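# Stack four magnet blocks from the heap into a tower

## Task

Take four of the magnetic blocks out of the pile and build one tidy tower, each block sitting squarely on the one beneath it, then open the gripper so nothing is held at the end.

## Robot and tools

Robot: two six-joint arms, left_arm and right_arm, each ending in a parallel two-finger gripper with a fisheye wrist camera. Bases in the scene frame: left_arm at (+0.035, +0.283, 0) m, yawed slightly (quat_wxyz +0.998, 0, 0, -0.063); right_arm at (+0.043, -0.334, 0) m, nearly unrotated. Joint ranges (rad), base to hand: waist -2.618..3.054, shoulder 0..3.142, elbow 0..3.142, wrist pitch -1.571..1.571, wrist yaw -1.571..1.571, wrist roll -2.094..2.094. Elbows cannot fully straighten.

Frames: the scene frame has its origin on the tabletop midway between the arms, +z up, +x pointing out over the table, and left_arm on the +y side. The arm names do not refer to sides of any image. Each gripper has its own frame: fingers extend along its +z, and they close and open along its y. The reported end_effector_position is the pinch point between the pads, roughly 1 cm back from the fingertips.

execute_actions(actions, pictures): actions holds zero or one item. An empty list sends nothing and returns the state with pictures. An action item is {"rows": [...], "steps": n}: 1 to 15 rows, steps 3 to 15 (default 15), each step 1/30 s; row k runs on step k and the final row repeats for remaining steps. A wait item is {"steps": n} with n up to 300, counted from the previous result, so your reply time uses part of it. pictures true adds camera images.

Row layout (also used by move's target): one flat list of 14 numbers, each in [-1, 1], covering both arms: left_arm dx, dy, dz, rx, ry, rz, opening, then right_arm dx, dy, dz, rx, ry, rz, opening. Always send all 14. dx..rz are offsets, not poses, expressed in that gripper's own axes, counted from the gripper pose printed in the latest result that shows it; before any result in the scene shows it, and for second or later calls within one reply, they count from where the hand is when the action begins. Every row refers to that same reference, not to the row before. Scale: 1.0 equals 0.6 m for dx, dy, dz and 180 degrees for rotation; rx, ry, rz form a single rotation vector. Opening is absolute: +1 fully open (0.094 m), -1 closed.

Each control step the commanded pose is clipped to at most 70 mm and 16 degrees from the measured hand pose; damped inverse kinematics then tracks it, favouring position over orientation. After an action ends an arm drifts only toward its last clipped pose, so a distant goal may need several actions; read the result and send the remainder. All-zero offsets are not idle: they pull the hand back to its reference pose. Arms tend to finish a centimetre or more low and can sag further; to hold an arm still, send the correction back to its desired pose in the first call of a reply and zeros in later calls, raising the aim if it still hangs low.

move(target, speed): target is one 14-number row as above (offsets for both arms, opening absolute). Each hand follows a straight line toward its target, both ending together, lasting 0.5 to 10 s (stopped short if longer). speed is m/s, 0.002 to 0.5, default 0.25; rotation rate is capped at twice that in rad/s. Openings are applied at the start. Paths ignore obstacles and the other arm. The result adds a move: line with the ending (done, off_target, moving, held, fault), any limits (paced = pose clipped; held = some steps blocked, after which the arm may speed up), and each hand's remaining distance. Pictures are included.

wait(seconds): 0 to 10 s of letting the scene run with no new command; pictures included.

zoom_image(camera, region): camera is cam_left_wrist or cam_right_wrist; region [x0, y0, x1, y1] in pixels of that camera's last full 504x504 image, origin top-left, at most 504 by 504.

read_manual(section): only licence texts; no motion.

finished_scene(scene): ends and grades the current scene (number 1 or 2); irreversible. Call it only once the tower stands and the gripper has released.

Result lines: the state line gives each hand's position (m) and quat_wxyz in the scene frame; printed positions can be off, more at long reach. grip_measured is the finger opening on the command scale; the last Joint positions value is the opening in metres; readings may be off by about 1 mm. HELD marks steps where some of your row was withheld; a pose unreachable line names an arm whose command the clearance check altered. A Hand target line, shown only when no steps are pending, is the pose the controller is currently driving toward. FAULT and OVER-TEMPERATURE FAULT lines report stopped arms; MOTOR HOT appears from 75 °C. At 90 °C the arm halts 10 s; at 100 °C it goes limp and drops.

Timing: each action's result is captured 3 steps early; those steps run while you reply, before the next command. Moves start once the robot is still (or after 3 s).

Gripping: to hold a block command an opening about 0.03 below grip_measured; less margin grips more gently. Holding a load heats motors, so do not linger while carrying.

Cameras: cam_left_wrist and cam_right_wrist, fisheye, 504x504, with the calibration (K, D, T_world_to_cam) supplied at the start; small errors apply.

Avoid: knocking or placing any block off the table; letting the arms collide or push each other; fast contact or targets far beyond a contact point, which press hard; dropping or slamming blocks. Magnetic blocks may snap together, so lower slowly and align before release. Occasional external tugs on held parts or pushes on loose blocks can occur.

Each tool is called after ">>>" as name(argument=value, ...), one argument or row to a line, values as JSON.

## Session

>>> execute_actions(
  actions=[],
)

Scene clock: 0.00 s of 5800.00 s.
left_arm: end_effector_position=(+0.5488, +0.3793, +0.1896) grip_measured=+1.000 end_effector_quat_wxyz=(+0.310, +0.574, +0.743, +0.147) | right_arm: end_effector_position=(+0.1016, -0.4435, +0.1024) grip_measured=+1.000 end_effector_quat_wxyz=(+0.008, +0.986, +0.153, +0.059)
Joint positions: left_arm=[ 0.415  1.983  1.83  -0.78   0.316  1.499  0.094] | right_arm=[-1.246  0.929  0.766 -1.372 -0.115  1.58   0.094]
Joint velocities: left_arm=[-0.002 -0.007 -0.022  0.066 -0.007 -0.022  0.   ] | right_arm=[-0.007  0.002 -0.002  0.022 -0.022 -0.022  0.   ]
Hand target (left_arm): +0.548, +0.377, +0.194; +0.314, +0.573, +0.743, +0.145
Hand target (right_arm): +0.100, -0.445, +0.105; +0.013, +0.987, +0.153, +0.056

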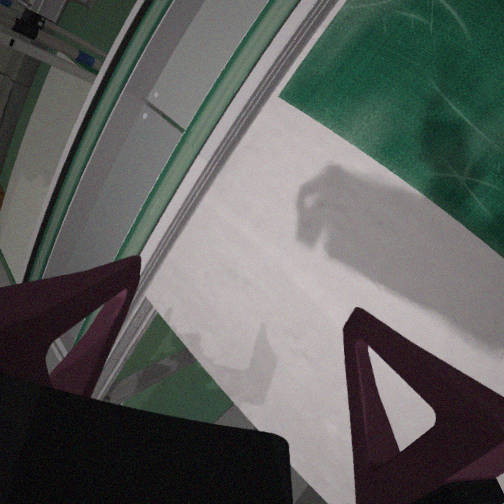

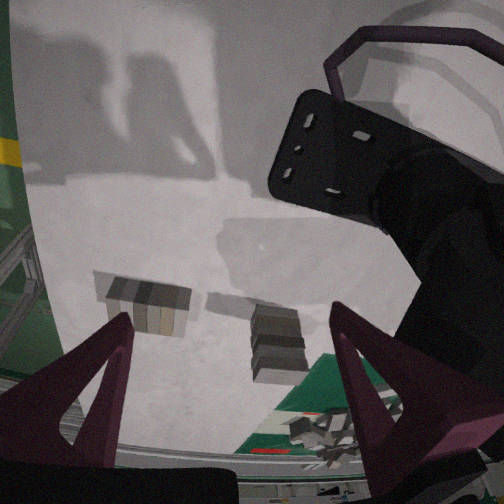

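>>> zoom_image(
  camera="cam_right_wrist",
  region=[60, 250, 440, 504],
)

Region (60, 250, 440, 504) of cam_right_wrist's 504x504 image, scaled by 1.326, with more detail than that image has; it fills the top 337 rows of this view, and the rest is white.

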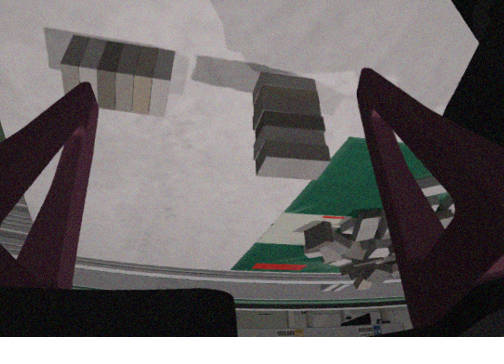

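>>> move(
  target=[0,0,0,0,0,0,1,0.625,-0.134,-0.15,0.032,-0.025,-0.402,1],
  speed=0.35,
)

Scene clock: 5.07 s of 5800.00 s.
left_arm: end_effector_position=(+0.5488, +0.3793, +0.1896) grip_measured=+1.000 end_effector_quat_wxyz=(+0.310, +0.574, +0.743, +0.147) | right_arm: end_effector_position=(+0.4164, -0.2573, +0.2212) grip_measured=+1.000 end_effector_quat_wxyz=(+0.036, +0.711, +0.698, +0.077)
Joint positions: left_arm=[ 0.415  1.983  1.83  -0.78   0.316  1.499  0.094] | right_arm=[ 0.199  1.907  2.067 -1.563 -0.025  1.779  0.094]
Joint velocities: left_arm=[ 0.007 -0.007 -0.007 -0.022 -0.007  0.022  0.   ] | right_arm=[-0.002  0.002 -0.022 -0.037  0.081  0.007  0.   ]
Hand target (left_arm): +0.549, +0.379, +0.190; +0.310, +0.574, +0.743, +0.147
Hand target (right_arm): +0.417, -0.258, +0.227; +0.047, +0.704, +0.704, +0.074
Off the commanded pose (left_arm): 0.000 m, 0 deg.
Off the commanded pose (right_arm): 0.012 m, 10 deg.
joint sent to its limit (right arm) — the command would take joint 4 (wrist pitch) past its lower limit, so that joint was sent only as far as its limit.
Kept back: nothing.
move: off_target (right_arm)
camera_calibration (this result's frames):
cam_right_wrist: T_world_to_cam=[[-0.996365, 0.0175661, -0.0833563, 0.430554], [-0.0356971, 0.802357, 0.595776, 0.122539], [0.077347, 0.596586, -0.798813, 0.42512], [0, 0, 0, 1]] pos_world=[0.400481, -0.359504, 0.302476]

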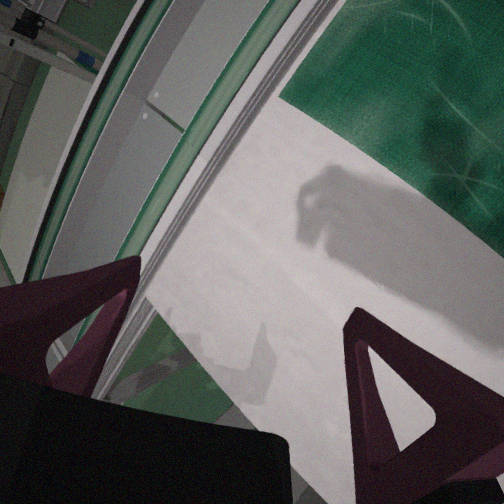

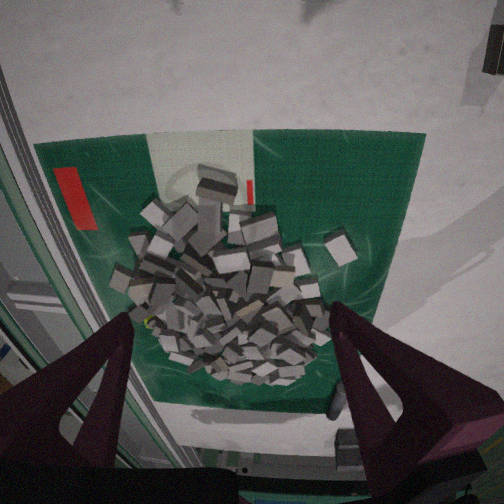

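>>> zoom_image(
  camera="cam_right_wrist",
  region=[100, 150, 380, 400],
)

Region (100, 150, 380, 400) of cam_right_wrist's 504x504 image, scaled by 1.800, with more detail than that image has; it fills the top 450 rows of this view, and the rest is white.

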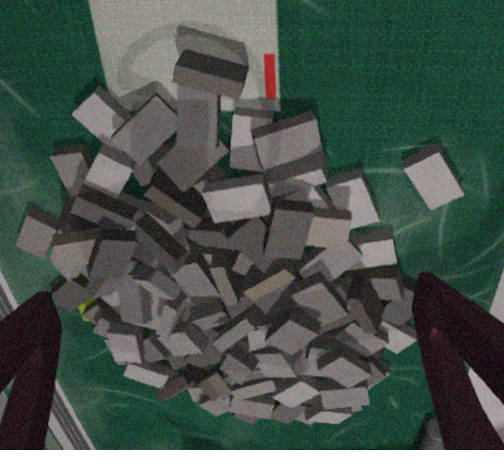

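>>> move(
  target=[0,0,0,0,0,0,1,0.155,0.023,0.195,0.053,0.033,-0.576,0.0],
  speed=0.4,
)

Scene clock: 8.57 s of 5800.00 s.
left_arm: end_effector_position=(+0.5488, +0.3793, +0.1896) grip_measured=+1.000 end_effector_quat_wxyz=(+0.310, +0.574, +0.743, +0.147) | right_arm: end_effector_position=(+0.4479, -0.1634, +0.1076) grip_measured=+0.002 end_effector_quat_wxyz=(-0.014, -0.103, +0.995, +0.003)
Joint positions: left_arm=[ 0.415  1.983  1.83  -0.78   0.316  1.499  0.094] | right_arm=[ 0.401  2.305  2.229 -1.521 -0.013  0.184  0.047]
Joint velocities: left_arm=[-0.002 -0.022  0.032 -0.007 -0.066 -0.022  0.   ] | right_arm=[ 0.002 -0.002  0.002 -0.037 -0.037 -0.066 -0.001]
Hand target (left_arm): +0.549, +0.379, +0.190; +0.310, +0.574, +0.743, +0.147
Hand target (right_arm): +0.452, -0.161, +0.114; -0.002, -0.111, +0.994, -0.000
Off the commanded pose (left_arm): 0.000 m, 0 deg.
Off the commanded pose (right_arm): 0.008 m, 2 deg.
Kept back: nothing.
move: done
camera_calibration (this result's frames):
cam_right_wrist: T_world_to_cam=[[0.207064, -0.976034, 0.0669503, -0.266769], [-0.80967, -0.132554, 0.57172, 0.312469], [-0.549143, -0.17259, -0.817713, 0.432926], [0, 0, 0, 1]] pos_world=[0.545974, -0.144238, 0.193225]

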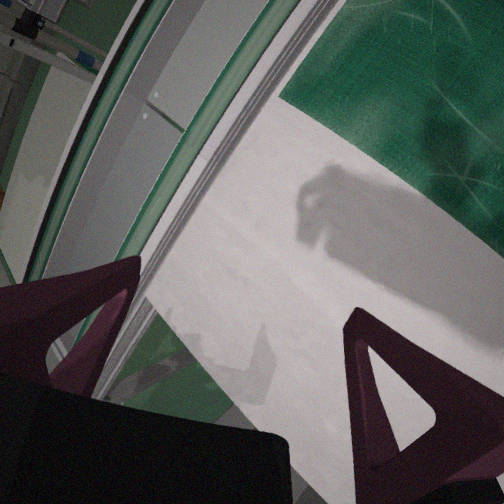

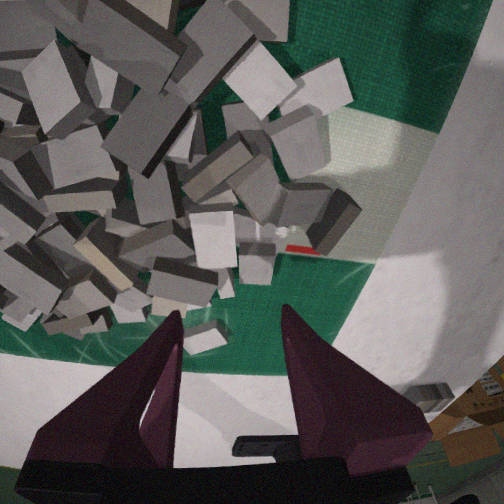

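>>> move(
  target=[0,0,0,0,0,0,1,-0.017,0.021,0.072,0,-0.009,0,-0.2],
)

Scene clock: 9.80 s of 5800.00 s.
left_arm: end_effector_position=(+0.5488, +0.3793, +0.1896) grip_measured=+1.000 end_effector_quat_wxyz=(+0.310, +0.574, +0.743, +0.147) | right_arm: end_effector_position=(+0.4542, -0.1527, +0.0645) grip_measured=-0.198 end_effector_quat_wxyz=(-0.007, -0.103, +0.995, +0.005)
Joint positions: left_arm=[ 0.415  1.983  1.83  -0.78   0.316  1.499  0.094] | right_arm=[ 0.418  2.317  2.079 -1.342 -0.013  0.202  0.038]
Joint velocities: left_arm=[ 0.007  0.002 -0.002 -0.066 -0.007  0.11   0.   ] | right_arm=[-0.012 -0.002 -0.017 -0.066 -0.037  0.051 -0.   ]
Hand target (left_arm): +0.549, +0.379, +0.190; +0.310, +0.574, +0.743, +0.147
Hand target (right_arm): +0.455, -0.150, +0.064; -0.001, -0.103, +0.995, +0.004
Off the commanded pose (left_arm): 0.000 m, 0 deg.
Off the commanded pose (right_arm): 0.004 m, 1 deg.
Kept back: nothing.
move: done
camera_calibration (this result's frames):
cam_right_wrist: T_world_to_cam=[[0.204944, -0.976671, 0.0641171, -0.253647], [-0.818505, -0.135097, 0.558389, 0.348125], [-0.536701, -0.166918, -0.827098, 0.398792], [0, 0, 0, 1]] pos_world=[0.550958, -0.134133, 0.151714]

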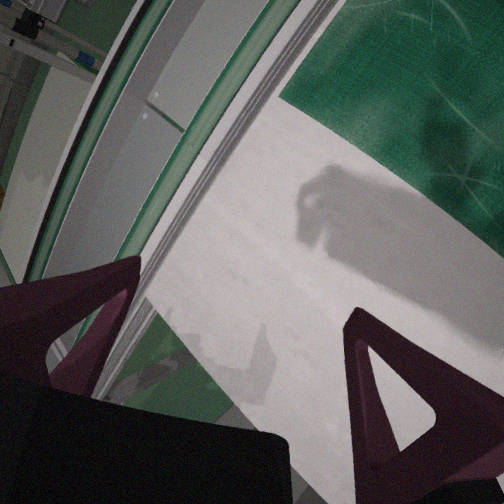

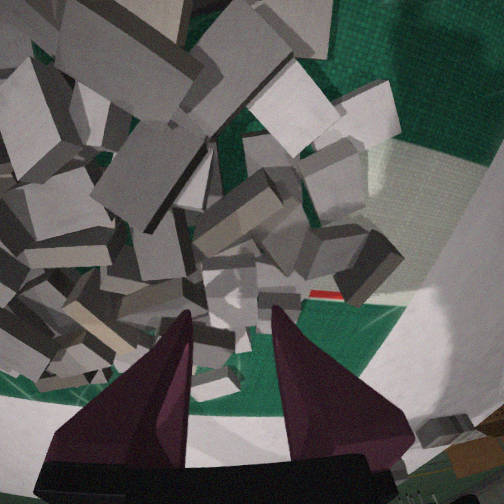

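>>> move(
  target=[0,0,0,0,0,0,1,0.003,0.002,0.038,0,0,0,-0.2],
  speed=0.08,
)

>>> move(
  target=[0,0,0,0,0,0,1,0,0,0,0,0,0,-0.55],
)

Scene clock: 10.73 s of 5800.00 s.
left_arm: end_effector_position=(+0.5488, +0.3793, +0.1896) grip_measured=+1.000 end_effector_quat_wxyz=(+0.310, +0.574, +0.743, +0.147) | right_arm: end_effector_position=(+0.4521, -0.1538, +0.0502) grip_measured=-0.198 end_effector_quat_wxyz=(-0.008, -0.103, +0.995, +0.004)
Joint positions: left_arm=[ 0.415  1.983  1.83  -0.78   0.316  1.499  0.094] | right_arm=[ 0.418  2.312  2.014 -1.286 -0.012  0.202  0.038]
Joint velocities: left_arm=[-0.017  0.007 -0.017  0.022 -0.066 -0.051  0.   ] | right_arm=[-0.002 -0.027  0.002  0.007 -0.022  0.007  0.001]
Hand target (left_arm): +0.549, +0.379, +0.190; +0.310, +0.574, +0.743, +0.147
Hand target (right_arm): +0.452, -0.152, +0.042; -0.007, -0.103, +0.995, +0.005
Off the commanded pose (left_arm): 0.000 m, 0 deg.
Off the commanded pose (right_arm): 0.009 m, 0 deg.
Kept back: nothing.
move: done
camera_calibration (this result's frames):
cam_right_wrist: T_world_to_cam=[[0.205155, -0.976502, 0.0659966, -0.25356], [-0.816797, -0.133672, 0.561225, 0.353574], [-0.539216, -0.169044, -0.825028, 0.386377], [0, 0, 0, 1]] pos_world=[0.549158, -0.135024, 0.137072]

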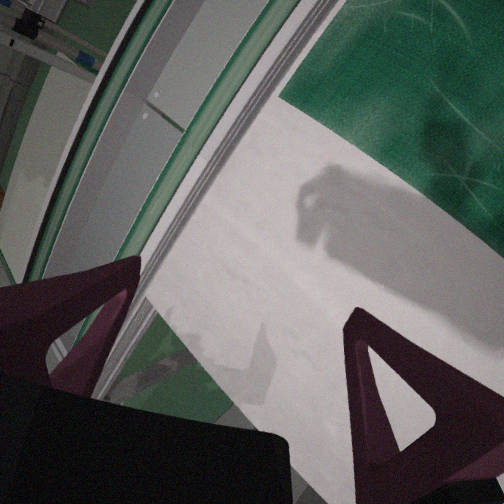

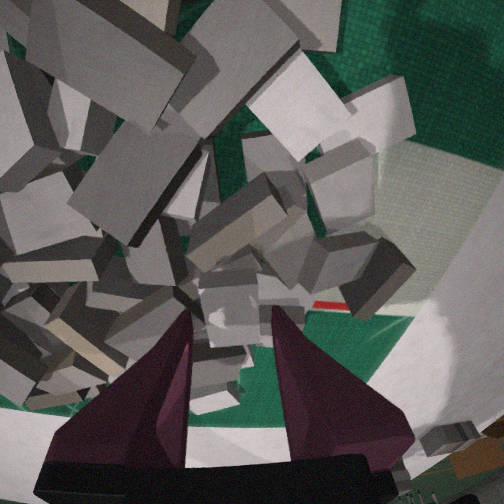

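Scene clock: 11.23 s of 5800.00 s.
left_arm: end_effector_position=(+0.5488, +0.3793, +0.1896) grip_measured=+1.000 end_effector_quat_wxyz=(+0.310, +0.574, +0.743, +0.147) | right_arm: end_effector_position=(+0.4519, -0.1536, +0.0504) grip_measured=-0.548 end_effector_quat_wxyz=(-0.009, -0.103, +0.995, +0.005)
Joint positions: left_arm=[ 0.415  1.983  1.83  -0.78   0.316  1.499  0.094] | right_arm=[ 0.418  2.312  2.014 -1.286 -0.014  0.202  0.021]
Joint velocities: left_arm=[ 0.012  0.002 -0.002  0.007 -0.066 -0.081  0.   ] | right_arm=[ 0.002 -0.007 -0.012 -0.022 -0.007 -0.007 -0.001]
Hand target (left_arm): +0.549, +0.379, +0.190; +0.310, +0.574, +0.743, +0.147
Hand target (right_arm): +0.452, -0.154, +0.050; -0.008, -0.103, +0.995, +0.004
Off the commanded pose (left_arm): 0.000 m, 0 deg.
Off the commanded pose (right_arm): 0.000 m, 0 deg.
Kept back: nothing.
move: done
camera_calibration (this result's frames):
cam_right_wrist: T_world_to_cam=[[0.205197, -0.976588, 0.0645807, -0.253298], [-0.816263, -0.134356, 0.561838, 0.352915], [-0.540008, -0.168002, -0.824722, 0.386911], [0, 0, 0, 1]] pos_world=[0.548983, -0.13495, 0.137171]

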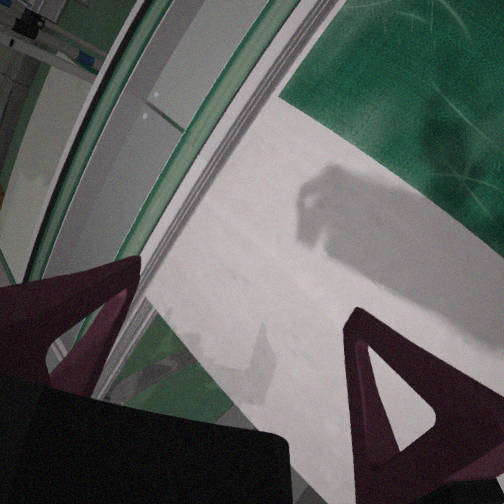

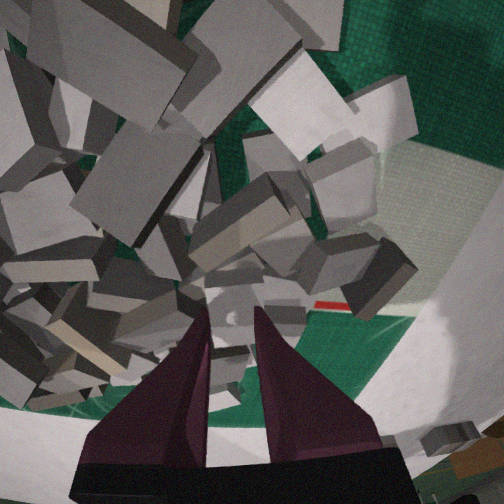

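>>> move(
  target=[0,0,0,0,0,0,1,0,0.002,0,0,0,0,-0.3],
)

>>> move(
  target=[0,0,0,0,0,0,1,0,0.002,0.03,0,0,0,-0.3],
  speed=0.08,
)

Scene clock: 12.17 s of 5800.00 s.
left_arm: end_effector_position=(+0.5488, +0.3793, +0.1896) grip_measured=+1.000 end_effector_quat_wxyz=(+0.310, +0.574, +0.743, +0.147) | right_arm: end_effector_position=(+0.4517, -0.1541, +0.0504) grip_measured=-0.302 end_effector_quat_wxyz=(-0.009, -0.103, +0.995, +0.003)
Joint positions: left_arm=[ 0.415  1.983  1.83  -0.78   0.316  1.499  0.094] | right_arm=[ 0.418  2.312  2.014 -1.288 -0.012  0.202  0.033]
Joint velocities: left_arm=[ 0.012 -0.022  0.002  0.007  0.051  0.066  0.   ] | right_arm=[ 0.007 -0.012 -0.027 -0.022  0.037 -0.007 -0.002]
Hand target (left_arm): +0.549, +0.379, +0.190; +0.310, +0.574, +0.743, +0.147
Hand target (right_arm): +0.452, -0.152, +0.050; -0.009, -0.103, +0.995, +0.004
Off the commanded pose (left_arm): 0.000 m, 0 deg.
Off the commanded pose (right_arm): 0.002 m, 0 deg.
Kept back: nothing.
move: done
camera_calibration (this result's frames):
cam_right_wrist: T_world_to_cam=[[0.205266, -0.976427, 0.0667494, -0.253822], [-0.815898, -0.133054, 0.562679, 0.352672], [-0.540534, -0.16996, -0.823976, 0.386618], [0, 0, 0, 1]] pos_world=[0.548825, -0.135205, 0.137066]

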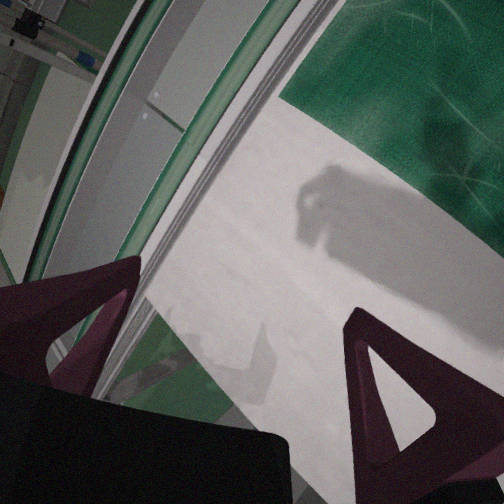

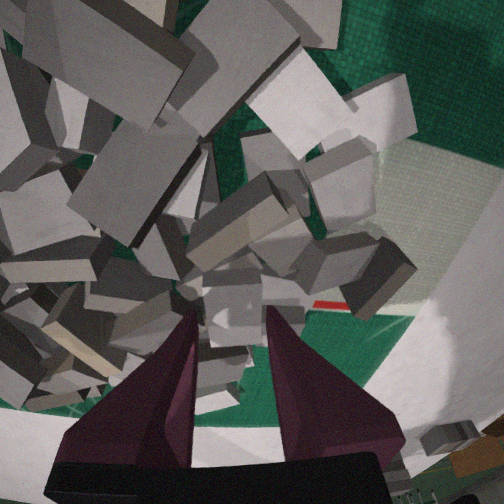

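Scene clock: 12.90 s of 5800.00 s.
left_arm: end_effector_position=(+0.5488, +0.3793, +0.1896) grip_measured=+1.000 end_effector_quat_wxyz=(+0.310, +0.574, +0.743, +0.147) | right_arm: end_effector_position=(+0.4526, -0.1549, +0.0400) grip_measured=-0.302 end_effector_quat_wxyz=(-0.006, -0.103, +0.995, +0.001)
Joint positions: left_arm=[ 0.415  1.983  1.83  -0.78   0.316  1.499  0.094] | right_arm=[ 0.418  2.312  1.973 -1.241 -0.006  0.202  0.033]
Joint velocities: left_arm=[ 0.007 -0.007 -0.022  0.022 -0.022  0.051  0.   ] | right_arm=[ 0.007 -0.012 -0.017  0.037  0.022  0.022  0.   ]
Hand target (left_arm): +0.549, +0.379, +0.190; +0.310, +0.574, +0.743, +0.147
Hand target (right_arm): +0.451, -0.153, +0.032; -0.009, -0.103, +0.995, +0.003
Off the commanded pose (left_arm): 0.000 m, 0 deg.
Off the commanded pose (right_arm): 0.008 m, 0 deg.
Kept back: nothing.
move: done
camera_calibration (this result's frames):
cam_right_wrist: T_world_to_cam=[[0.204834, -0.976171, 0.071651, -0.254051], [-0.819989, -0.131167, 0.557148, 0.361512], [-0.534473, -0.172876, -0.827316, 0.375352], [0, 0, 0, 1]] pos_world=[0.549089, -0.13569, 0.127322]

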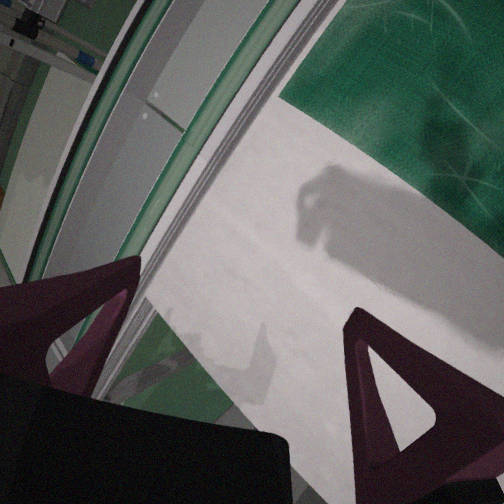

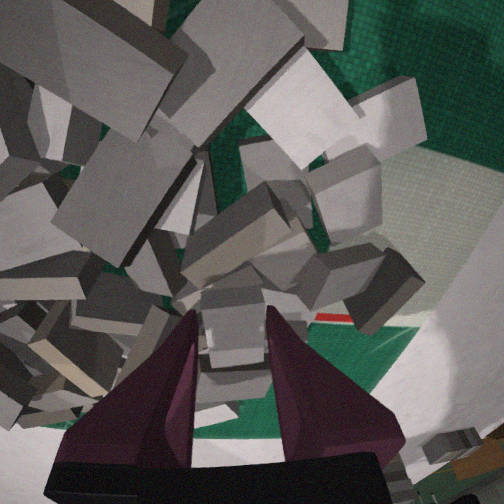

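>>> move(
  target=[0,0,0,0,0,0,1,0,0,0.012,0,0,0,-0.55],
)

>>> move(
  target=[0,0,0,0,0,0,1,0.03,0,-0.09,0,0,0,-0.55],
  speed=0.15,
)

Scene clock: 13.83 s of 5800.00 s.
left_arm: end_effector_position=(+0.5488, +0.3793, +0.1896) grip_measured=+1.000 end_effector_quat_wxyz=(+0.310, +0.574, +0.743, +0.147) | right_arm: end_effector_position=(+0.4527, -0.1547, +0.0400) grip_measured=-0.473 end_effector_quat_wxyz=(-0.005, -0.103, +0.995, +0.002)
Joint positions: left_arm=[ 0.415  1.983  1.83  -0.78   0.316  1.499  0.094] | right_arm=[ 0.418  2.312  1.973 -1.241 -0.006  0.202  0.025]
Joint velocities: left_arm=[-0.007 -0.017  0.002 -0.037 -0.007  0.037  0.   ] | right_arm=[ 0.007 -0.017  0.007 -0.007 -0.007 -0.081 -0.001]
Hand target (left_arm): +0.549, +0.379, +0.190; +0.310, +0.574, +0.743, +0.147
Hand target (right_arm): +0.452, -0.155, +0.033; -0.006, -0.103, +0.995, +0.001
Off the commanded pose (left_arm): 0.000 m, 0 deg.
Off the commanded pose (right_arm): 0.007 m, 0 deg.
Kept back: nothing.
move: done
camera_calibration (this result's frames):
cam_right_wrist: T_world_to_cam=[[0.204791, -0.976218, 0.071126, -0.253914], [-0.820295, -0.131527, 0.556612, 0.361756], [-0.53402, -0.172333, -0.827722, 0.375348], [0, 0, 0, 1]] pos_world=[0.549189, -0.135609, 0.127386]

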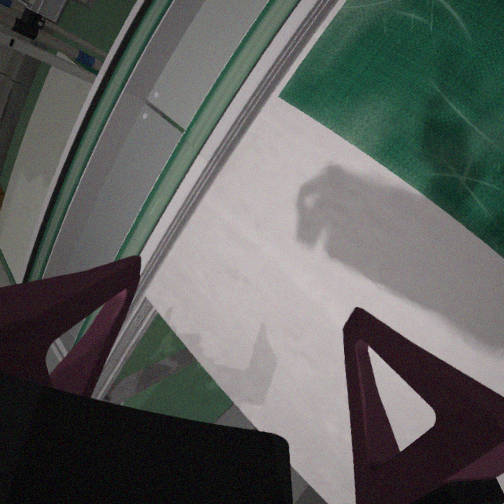

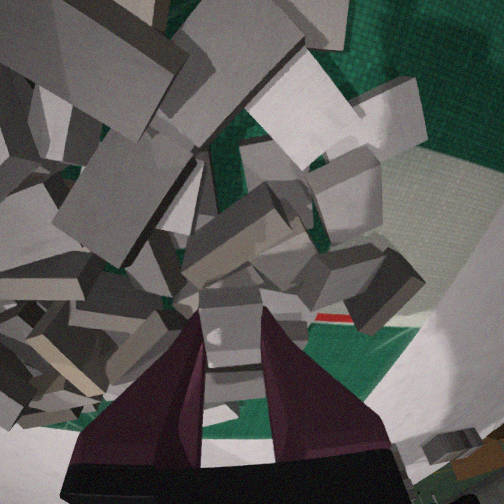

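Scene clock: 14.83 s of 5800.00 s.
left_arm: end_effector_position=(+0.5488, +0.3793, +0.1896) grip_measured=+1.000 end_effector_quat_wxyz=(+0.310, +0.574, +0.743, +0.147) | right_arm: end_effector_position=(+0.4304, -0.1644, +0.0783) grip_measured=-0.473 end_effector_quat_wxyz=(-0.026, -0.101, +0.995, -0.005)
Joint positions: left_arm=[ 0.415  1.983  1.83  -0.78   0.316  1.499  0.094] | right_arm=[ 0.418  2.238  2.    -1.384 -0.006  0.205  0.025]
Joint velocities: left_arm=[ 0.007 -0.027  0.007  0.007  0.037  0.007  0.   ] | right_arm=[-0.017  0.002 -0.007  0.037 -0.007 -0.007  0.   ]
Hand target (left_arm): +0.549, +0.379, +0.190; +0.310, +0.574, +0.743, +0.147
Hand target (right_arm): +0.434, -0.158, +0.094; -0.005, -0.103, +0.995, +0.002
Off the commanded pose (left_arm): 0.000 m, 0 deg.
Off the commanded pose (right_arm): 0.018 m, 2 deg.
Kept back: nothing.
move: off_target (right_arm)
camera_calibration (this result's frames):
cam_right_wrist: T_world_to_cam=[[0.204771, -0.975557, 0.0797393, -0.262039], [-0.798193, -0.119278, 0.590475, 0.310723], [-0.56653, -0.184559, -0.803107, 0.403584], [0, 0, 0, 1]] pos_world=[0.530318, -0.144086, 0.161542]

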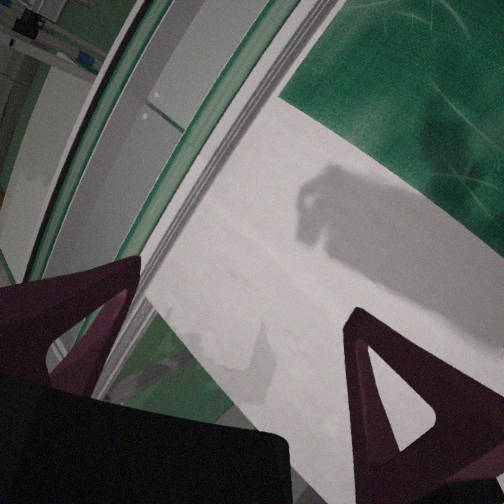

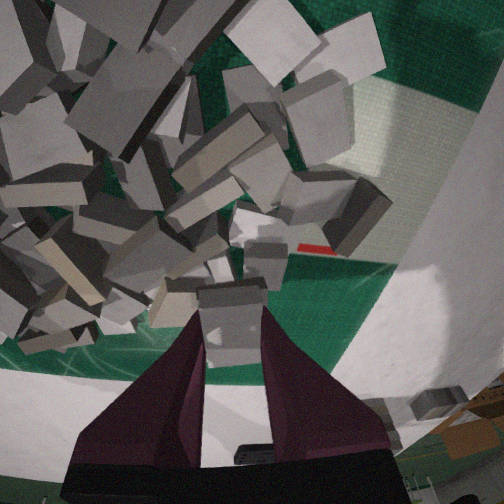

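>>> move(
  target=[0,0,0,0,0,0,1,0.176,0.053,0.005,-0.011,-0.014,0.369,-0.52],
  speed=0.35,
)

Scene clock: 17.40 s of 5800.00 s.
left_arm: end_effector_position=(+0.5488, +0.3793, +0.1896) grip_measured=+1.000 end_effector_quat_wxyz=(+0.310, +0.574, +0.743, +0.147) | right_arm: end_effector_position=(+0.3210, -0.1547, +0.0715) grip_measured=-0.473 end_effector_quat_wxyz=(-0.013, +0.460, +0.888, -0.006)
Joint positions: left_arm=[ 0.415  1.983  1.83  -0.78   0.316  1.499  0.094] | right_arm=[ 0.572  1.839  1.385 -1.141 -0.017  1.518  0.025]
Joint velocities: left_arm=[-0.007 -0.017  0.022 -0.11   0.007 -0.022  0.   ] | right_arm=[-0.007  0.017 -0.012  0.007  0.051  0.037 -0.   ]
Hand target (left_arm): +0.549, +0.379, +0.190; +0.310, +0.574, +0.743, +0.147
Hand target (right_arm): +0.320, -0.155, +0.077; +0.000, +0.460, +0.888, -0.001
Off the commanded pose (left_arm): 0.000 m, 0 deg.
Off the commanded pose (right_arm): 0.009 m, 2 deg.
Kept back: nothing.
move: done
camera_calibration (this result's frames):
cam_right_wrist: T_world_to_cam=[[-0.812599, -0.574611, 0.0974939, 0.15772], [-0.431592, 0.705684, 0.561907, 0.240522], [-0.391677, 0.414527, -0.821435, 0.375753], [0, 0, 0, 1]] pos_world=[0.379145, -0.234864, 0.158129]

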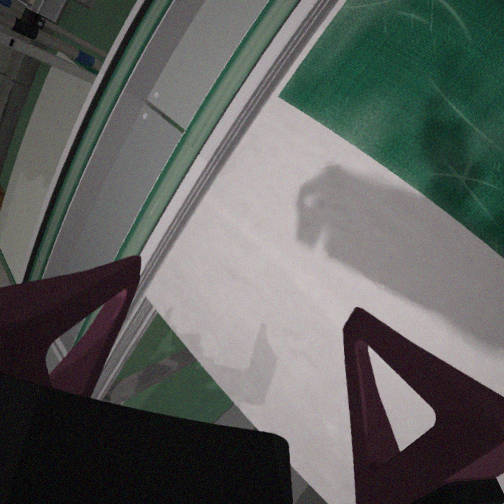

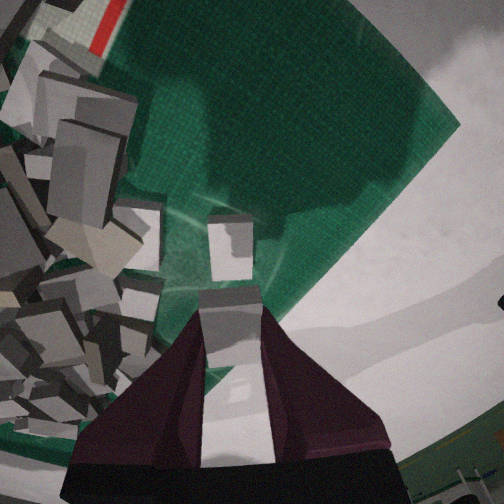

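>>> move(
  target=[0,0,0,0,0,0,1,-0.003,0.001,0.058,-0.008,-0.006,0,-0.52],
  speed=0.1,
)

>>> zoom_image(
  camera="cam_right_wrist",
  region=[150, 220, 320, 390],
)

Scene clock: 18.83 s of 5800.00 s.
left_arm: end_effector_position=(+0.5488, +0.3793, +0.1896) grip_measured=+1.000 end_effector_quat_wxyz=(+0.310, +0.574, +0.743, +0.147) | right_arm: end_effector_position=(+0.3223, -0.1539, +0.0385) grip_measured=-0.473 end_effector_quat_wxyz=(-0.006, +0.461, +0.887, +0.006)
Joint positions: left_arm=[ 0.415  1.983  1.83  -0.78   0.316  1.499  0.094] | right_arm=[ 0.572  1.853  1.268 -0.981 -0.017  1.521  0.025]
Joint velocities: left_arm=[-0.002 -0.022  0.002  0.081 -0.022 -0.037  0.   ] | right_arm=[ 0.002 -0.012  0.012 -0.007 -0.022  0.037  0.   ]
Hand target (left_arm): +0.549, +0.379, +0.190; +0.310, +0.574, +0.743, +0.147
Hand target (right_arm): +0.322, -0.156, +0.037; +0.001, +0.460, +0.888, +0.001
Off the commanded pose (left_arm): 0.000 m, 0 deg.
Off the commanded pose (right_arm): 0.003 m, 1 deg.
Kept back: nothing.
move: done
camera_calibration (this result's frames):
cam_right_wrist: T_world_to_cam=[[-0.815884, -0.573985, 0.0698229, 0.164623], [-0.44322, 0.698374, 0.561987, 0.261669], [-0.371335, 0.427569, -0.824194, 0.344366], [0, 0, 0, 1]] pos_world=[0.378165, -0.235492, 0.125275]

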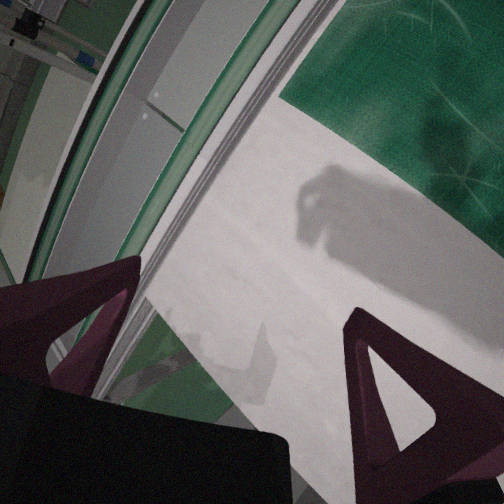

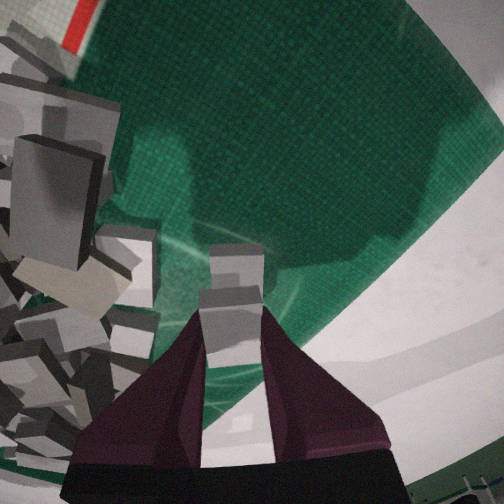

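Region (150, 220, 320, 390) of cam_right_wrist's 504x504 image, scaled by 2.965, with more detail than that image has.

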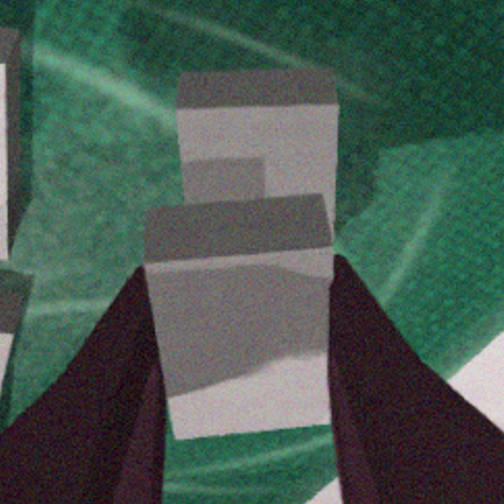

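>>> move(
  target=[0,0,0,0,0,0,1,-0.016,-0.004,0.018,0,0,0,-0.52],
  speed=0.06,
)

>>> zoom_image(
  camera="cam_right_wrist",
  region=[150, 220, 320, 390],
)

Scene clock: 19.80 s of 5800.00 s.
left_arm: end_effector_position=(+0.5488, +0.3793, +0.1896) grip_measured=+1.000 end_effector_quat_wxyz=(+0.310, +0.574, +0.743, +0.147) | right_arm: end_effector_position=(+0.3261, -0.1589, +0.0327) grip_measured=-0.473 end_effector_quat_wxyz=(-0.004, +0.461, +0.887, +0.011)
Joint positions: left_arm=[ 0.415  1.983  1.83  -0.78   0.316  1.499  0.094] | right_arm=[ 0.552  1.853  1.243 -0.945 -0.018  1.5    0.025]
Joint velocities: left_arm=[-0.007  0.007  0.012 -0.007 -0.022  0.022  0.   ] | right_arm=[-0.017 -0.012  0.022 -0.037 -0.051  0.007  0.001]
Hand target (left_arm): +0.549, +0.379, +0.190; +0.310, +0.574, +0.743, +0.147
Hand target (right_arm): +0.326, -0.163, +0.028; -0.006, +0.461, +0.887, +0.007
Off the commanded pose (left_arm): 0.000 m, 0 deg.
Off the commanded pose (right_arm): 0.007 m, 1 deg.
Kept back: nothing.
move: done
camera_calibration (this result's frames):
cam_right_wrist: T_world_to_cam=[[-0.816018, -0.575072, 0.0583626, 0.165531], [-0.448844, 0.694031, 0.562903, 0.271292], [-0.364215, 0.433144, -0.82446, 0.341723], [0, 0, 0, 1]] pos_world=[0.381305, -0.241108, 0.119366]

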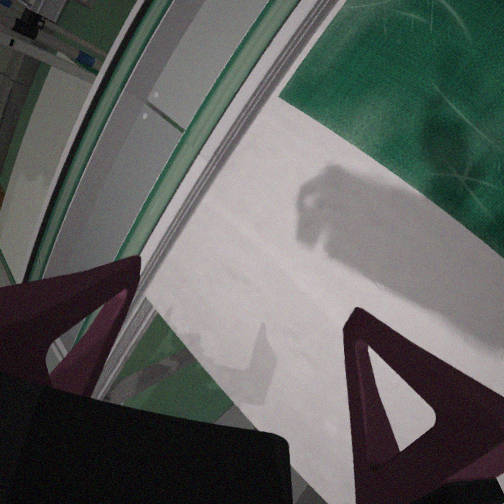

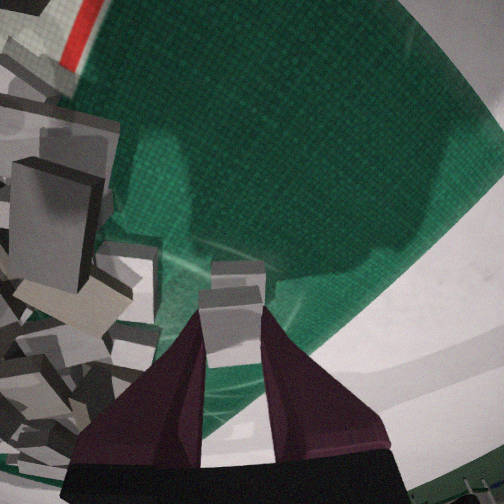

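Region (150, 220, 320, 390) of cam_right_wrist's 504x504 image, scaled by 2.965, with more detail than that image has.

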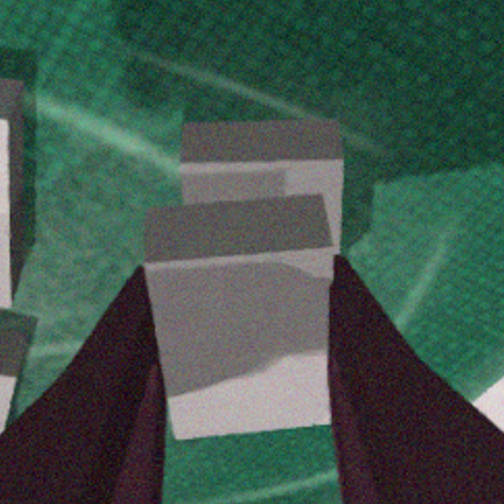

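>>> move(
  target=[0,0,0,0,0,0,1,-0.002,-0.008,0.014,0.025,0,0,-0.52],
  speed=0.06,
)

>>> zoom_image(
  camera="cam_right_wrist",
  region=[150, 220, 320, 390],
)

Scene clock: 20.93 s of 5800.00 s.
left_arm: end_effector_position=(+0.5488, +0.3793, +0.1896) grip_measured=+1.000 end_effector_quat_wxyz=(+0.310, +0.574, +0.743, +0.147) | right_arm: end_effector_position=(+0.3208, -0.1621, +0.0232) grip_measured=-0.473 end_effector_quat_wxyz=(-0.021, +0.461, +0.887, -0.017)
Joint positions: left_arm=[ 0.415  1.983  1.83  -0.78   0.316  1.499  0.094] | right_arm=[ 0.552  1.904  1.27  -0.989 -0.018  1.499  0.025]
Joint velocities: left_arm=[-0.007 -0.012 -0.007 -0.022  0.081  0.022  0.   ] | right_arm=[-0.007  0.007 -0.012  0.037  0.037 -0.051  0.   ]
Hand target (left_arm): +0.549, +0.379, +0.190; +0.310, +0.574, +0.743, +0.147
Hand target (right_arm): +0.323, -0.162, +0.025; -0.022, +0.461, +0.887, -0.023
Off the commanded pose (left_arm): 0.000 m, 0 deg.
Off the commanded pose (right_arm): 0.002 m, 1 deg.
Kept back: nothing.
move: done
camera_calibration (this result's frames):
cam_right_wrist: T_world_to_cam=[[-0.810044, -0.572806, 0.125384, 0.156793], [-0.417057, 0.713131, 0.563478, 0.269352], [-0.412179, 0.40415, -0.816561, 0.343853], [0, 0, 0, 1]] pos_world=[0.381073, -0.241239, 0.109344]

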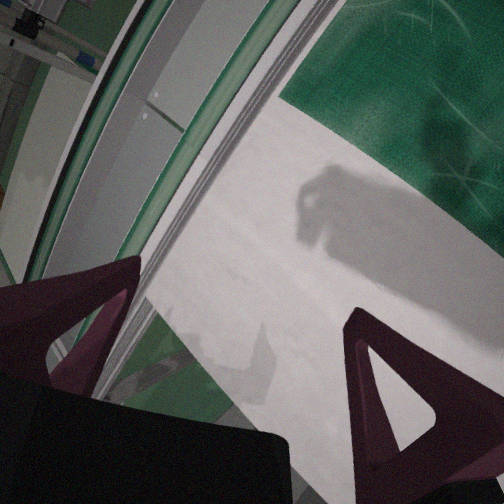

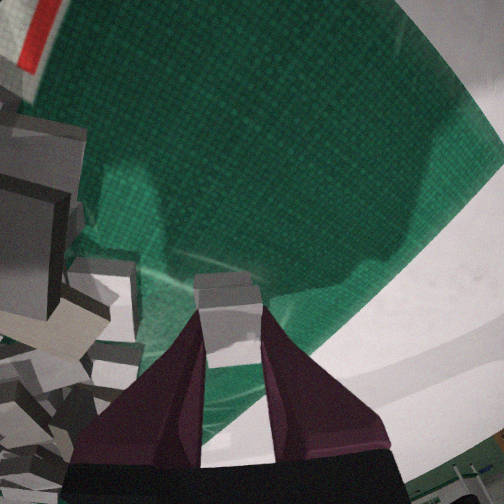

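Region (150, 220, 320, 390) of cam_right_wrist's 504x504 image, scaled by 2.965, with more detail than that image has.

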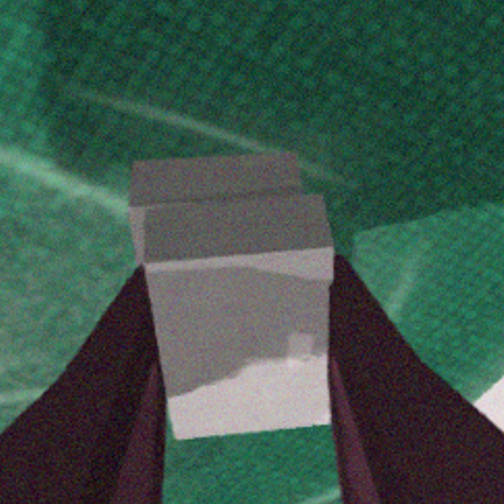

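>>> move(
  target=[0,0,0,0,0,0,1,0,0,0,0,0,0,-0.22],
)

>>> move(
  target=[0,0,0,0,0,0,1,0,0.005,0.012,0,0,0,-0.22],
  speed=0.05,
)

>>> move(
  target=[0,0,0,0,0,0,1,0,0,0,0,0,0,-0.5],
)

>>> zoom_image(
  camera="cam_right_wrist",
  region=[150, 220, 320, 390],
)

Scene clock: 21.87 s of 5800.00 s.
left_arm: end_effector_position=(+0.5488, +0.3793, +0.1896) grip_measured=+1.000 end_effector_quat_wxyz=(+0.310, +0.574, +0.743, +0.147) | right_arm: end_effector_position=(+0.3201, -0.1625, +0.0232) grip_measured=-0.222 end_effector_quat_wxyz=(-0.022, +0.461, +0.887, -0.018)
Joint positions: left_arm=[ 0.415  1.983  1.83  -0.78   0.316  1.499  0.094] | right_arm=[ 0.552  1.904  1.27  -0.992 -0.019  1.499  0.037]
Joint velocities: left_arm=[-0.002 -0.012 -0.007 -0.081 -0.037  0.095  0.   ] | right_arm=[ 0.012 -0.017  0.007 -0.037  0.022  0.051  0.001]
Hand target (left_arm): +0.549, +0.379, +0.190; +0.310, +0.574, +0.743, +0.147
Hand target (right_arm): +0.321, -0.162, +0.023; -0.021, +0.461, +0.887, -0.017
Off the commanded pose (left_arm): 0.000 m, 0 deg.
Off the commanded pose (right_arm): 0.001 m, 0 deg.
Kept back: nothing.
move: done
camera_calibration (this result's frames):
cam_right_wrist: T_world_to_cam=[[-0.809699, -0.572631, 0.128375, 0.155892], [-0.415458, 0.713842, 0.563758, 0.268876], [-0.414465, 0.40314, -0.815902, 0.344292], [0, 0, 0, 1]] pos_world=[0.38063, -0.241465, 0.109315]

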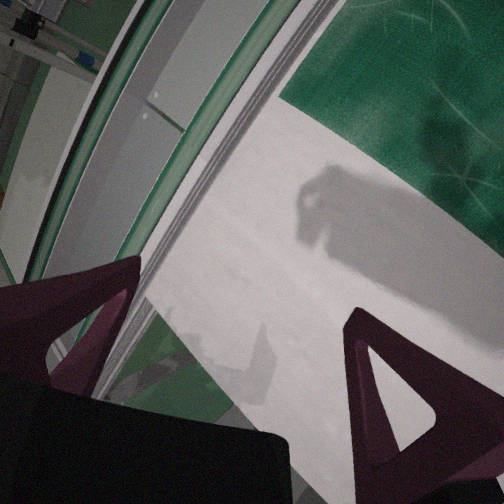

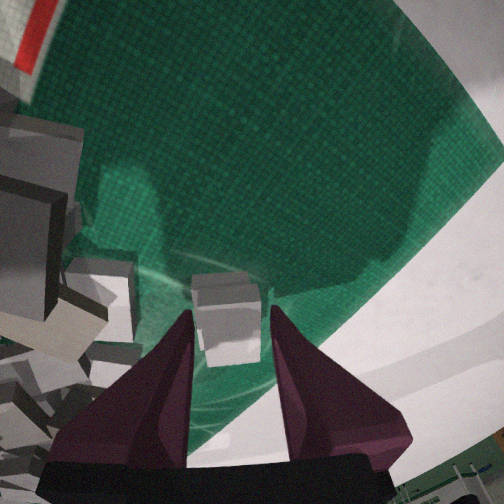

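Scene clock: 22.60 s of 5800.00 s.
left_arm: end_effector_position=(+0.5488, +0.3793, +0.1896) grip_measured=+1.000 end_effector_quat_wxyz=(+0.310, +0.574, +0.743, +0.147) | right_arm: end_effector_position=(+0.3228, -0.1608, +0.0184) grip_measured=-0.222 end_effector_quat_wxyz=(-0.021, +0.461, +0.887, -0.017)
Joint positions: left_arm=[ 0.415  1.983  1.83  -0.78   0.316  1.499  0.094] | right_arm=[ 0.552  1.919  1.27  -0.973 -0.019  1.499  0.037]
Joint velocities: left_arm=[-0.007  0.007 -0.007 -0.037 -0.081 -0.022  0.   ] | right_arm=[-0.012  0.007  0.002  0.051 -0.037  0.007 -0.   ]
Hand target (left_arm): +0.549, +0.379, +0.190; +0.310, +0.574, +0.743, +0.147
Hand target (right_arm): +0.322, -0.161, +0.016; -0.022, +0.461, +0.887, -0.018
Off the commanded pose (left_arm): 0.000 m, 0 deg.
Off the commanded pose (right_arm): 0.003 m, 0 deg.
Kept back: nothing.
move: done
camera_calibration (this result's frames):
cam_right_wrist: T_world_to_cam=[[-0.8101, -0.572905, 0.124573, 0.159818], [-0.417176, 0.712558, 0.564115, 0.271839], [-0.41195, 0.40502, -0.816245, 0.340289], [0, 0, 0, 1]] pos_world=[0.383056, -0.239964, 0.104502]

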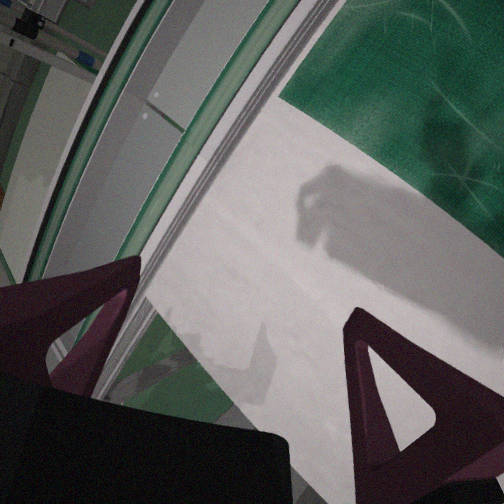

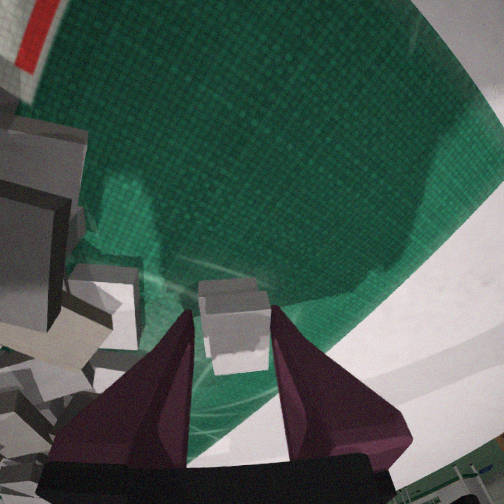

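Scene clock: 23.10 s of 5800.00 s.
left_arm: end_effector_position=(+0.5488, +0.3793, +0.1896) grip_measured=+1.000 end_effector_quat_wxyz=(+0.310, +0.574, +0.743, +0.147) | right_arm: end_effector_position=(+0.3229, -0.1607, +0.0184) grip_measured=-0.468 end_effector_quat_wxyz=(-0.022, +0.461, +0.887, -0.016)
Joint positions: left_arm=[ 0.415  1.983  1.83  -0.78   0.316  1.499  0.094] | right_arm=[ 0.552  1.919  1.27  -0.973 -0.019  1.499  0.025]
Joint velocities: left_arm=[-0.012 -0.012  0.002  0.022 -0.066 -0.081  0.   ] | right_arm=[ 0.002  0.007  0.012 -0.007  0.051  0.051 -0.   ]
Hand target (left_arm): +0.549, +0.379, +0.190; +0.310, +0.574, +0.743, +0.147
Hand target (right_arm): +0.323, -0.161, +0.018; -0.021, +0.461, +0.887, -0.017
Off the commanded pose (left_arm): 0.000 m, 0 deg.
Off the commanded pose (right_arm): 0.000 m, 0 deg.
Kept back: nothing.
move: done
camera_calibration (this result's frames):
cam_right_wrist: T_world_to_cam=[[-0.810127, -0.572954, 0.124168, 0.159926], [-0.417236, 0.712271, 0.564433, 0.271752], [-0.411835, 0.405455, -0.816087, 0.340292], [0, 0, 0, 1]] pos_world=[0.383089, -0.239903, 0.104465]

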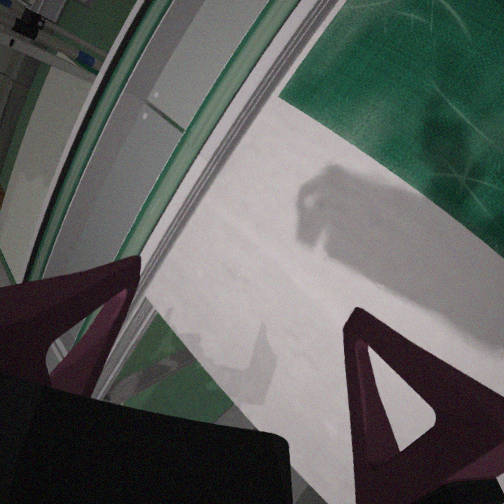

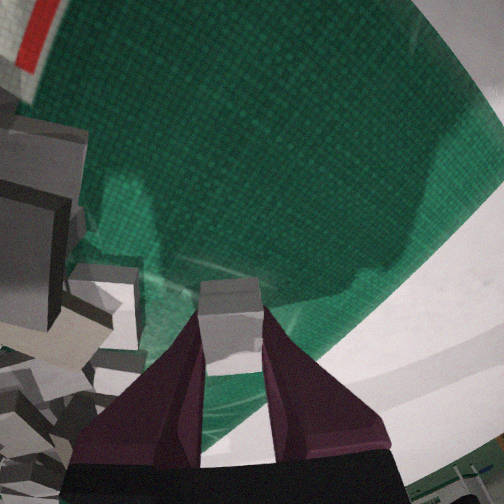

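Region (150, 220, 320, 390) of cam_right_wrist's 504x504 image, scaled by 2.965, with more detail than that image has.

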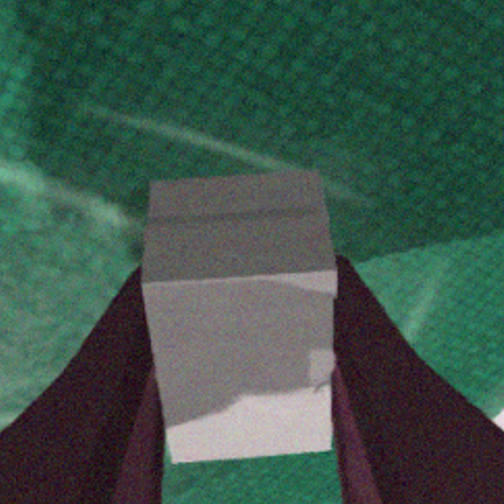

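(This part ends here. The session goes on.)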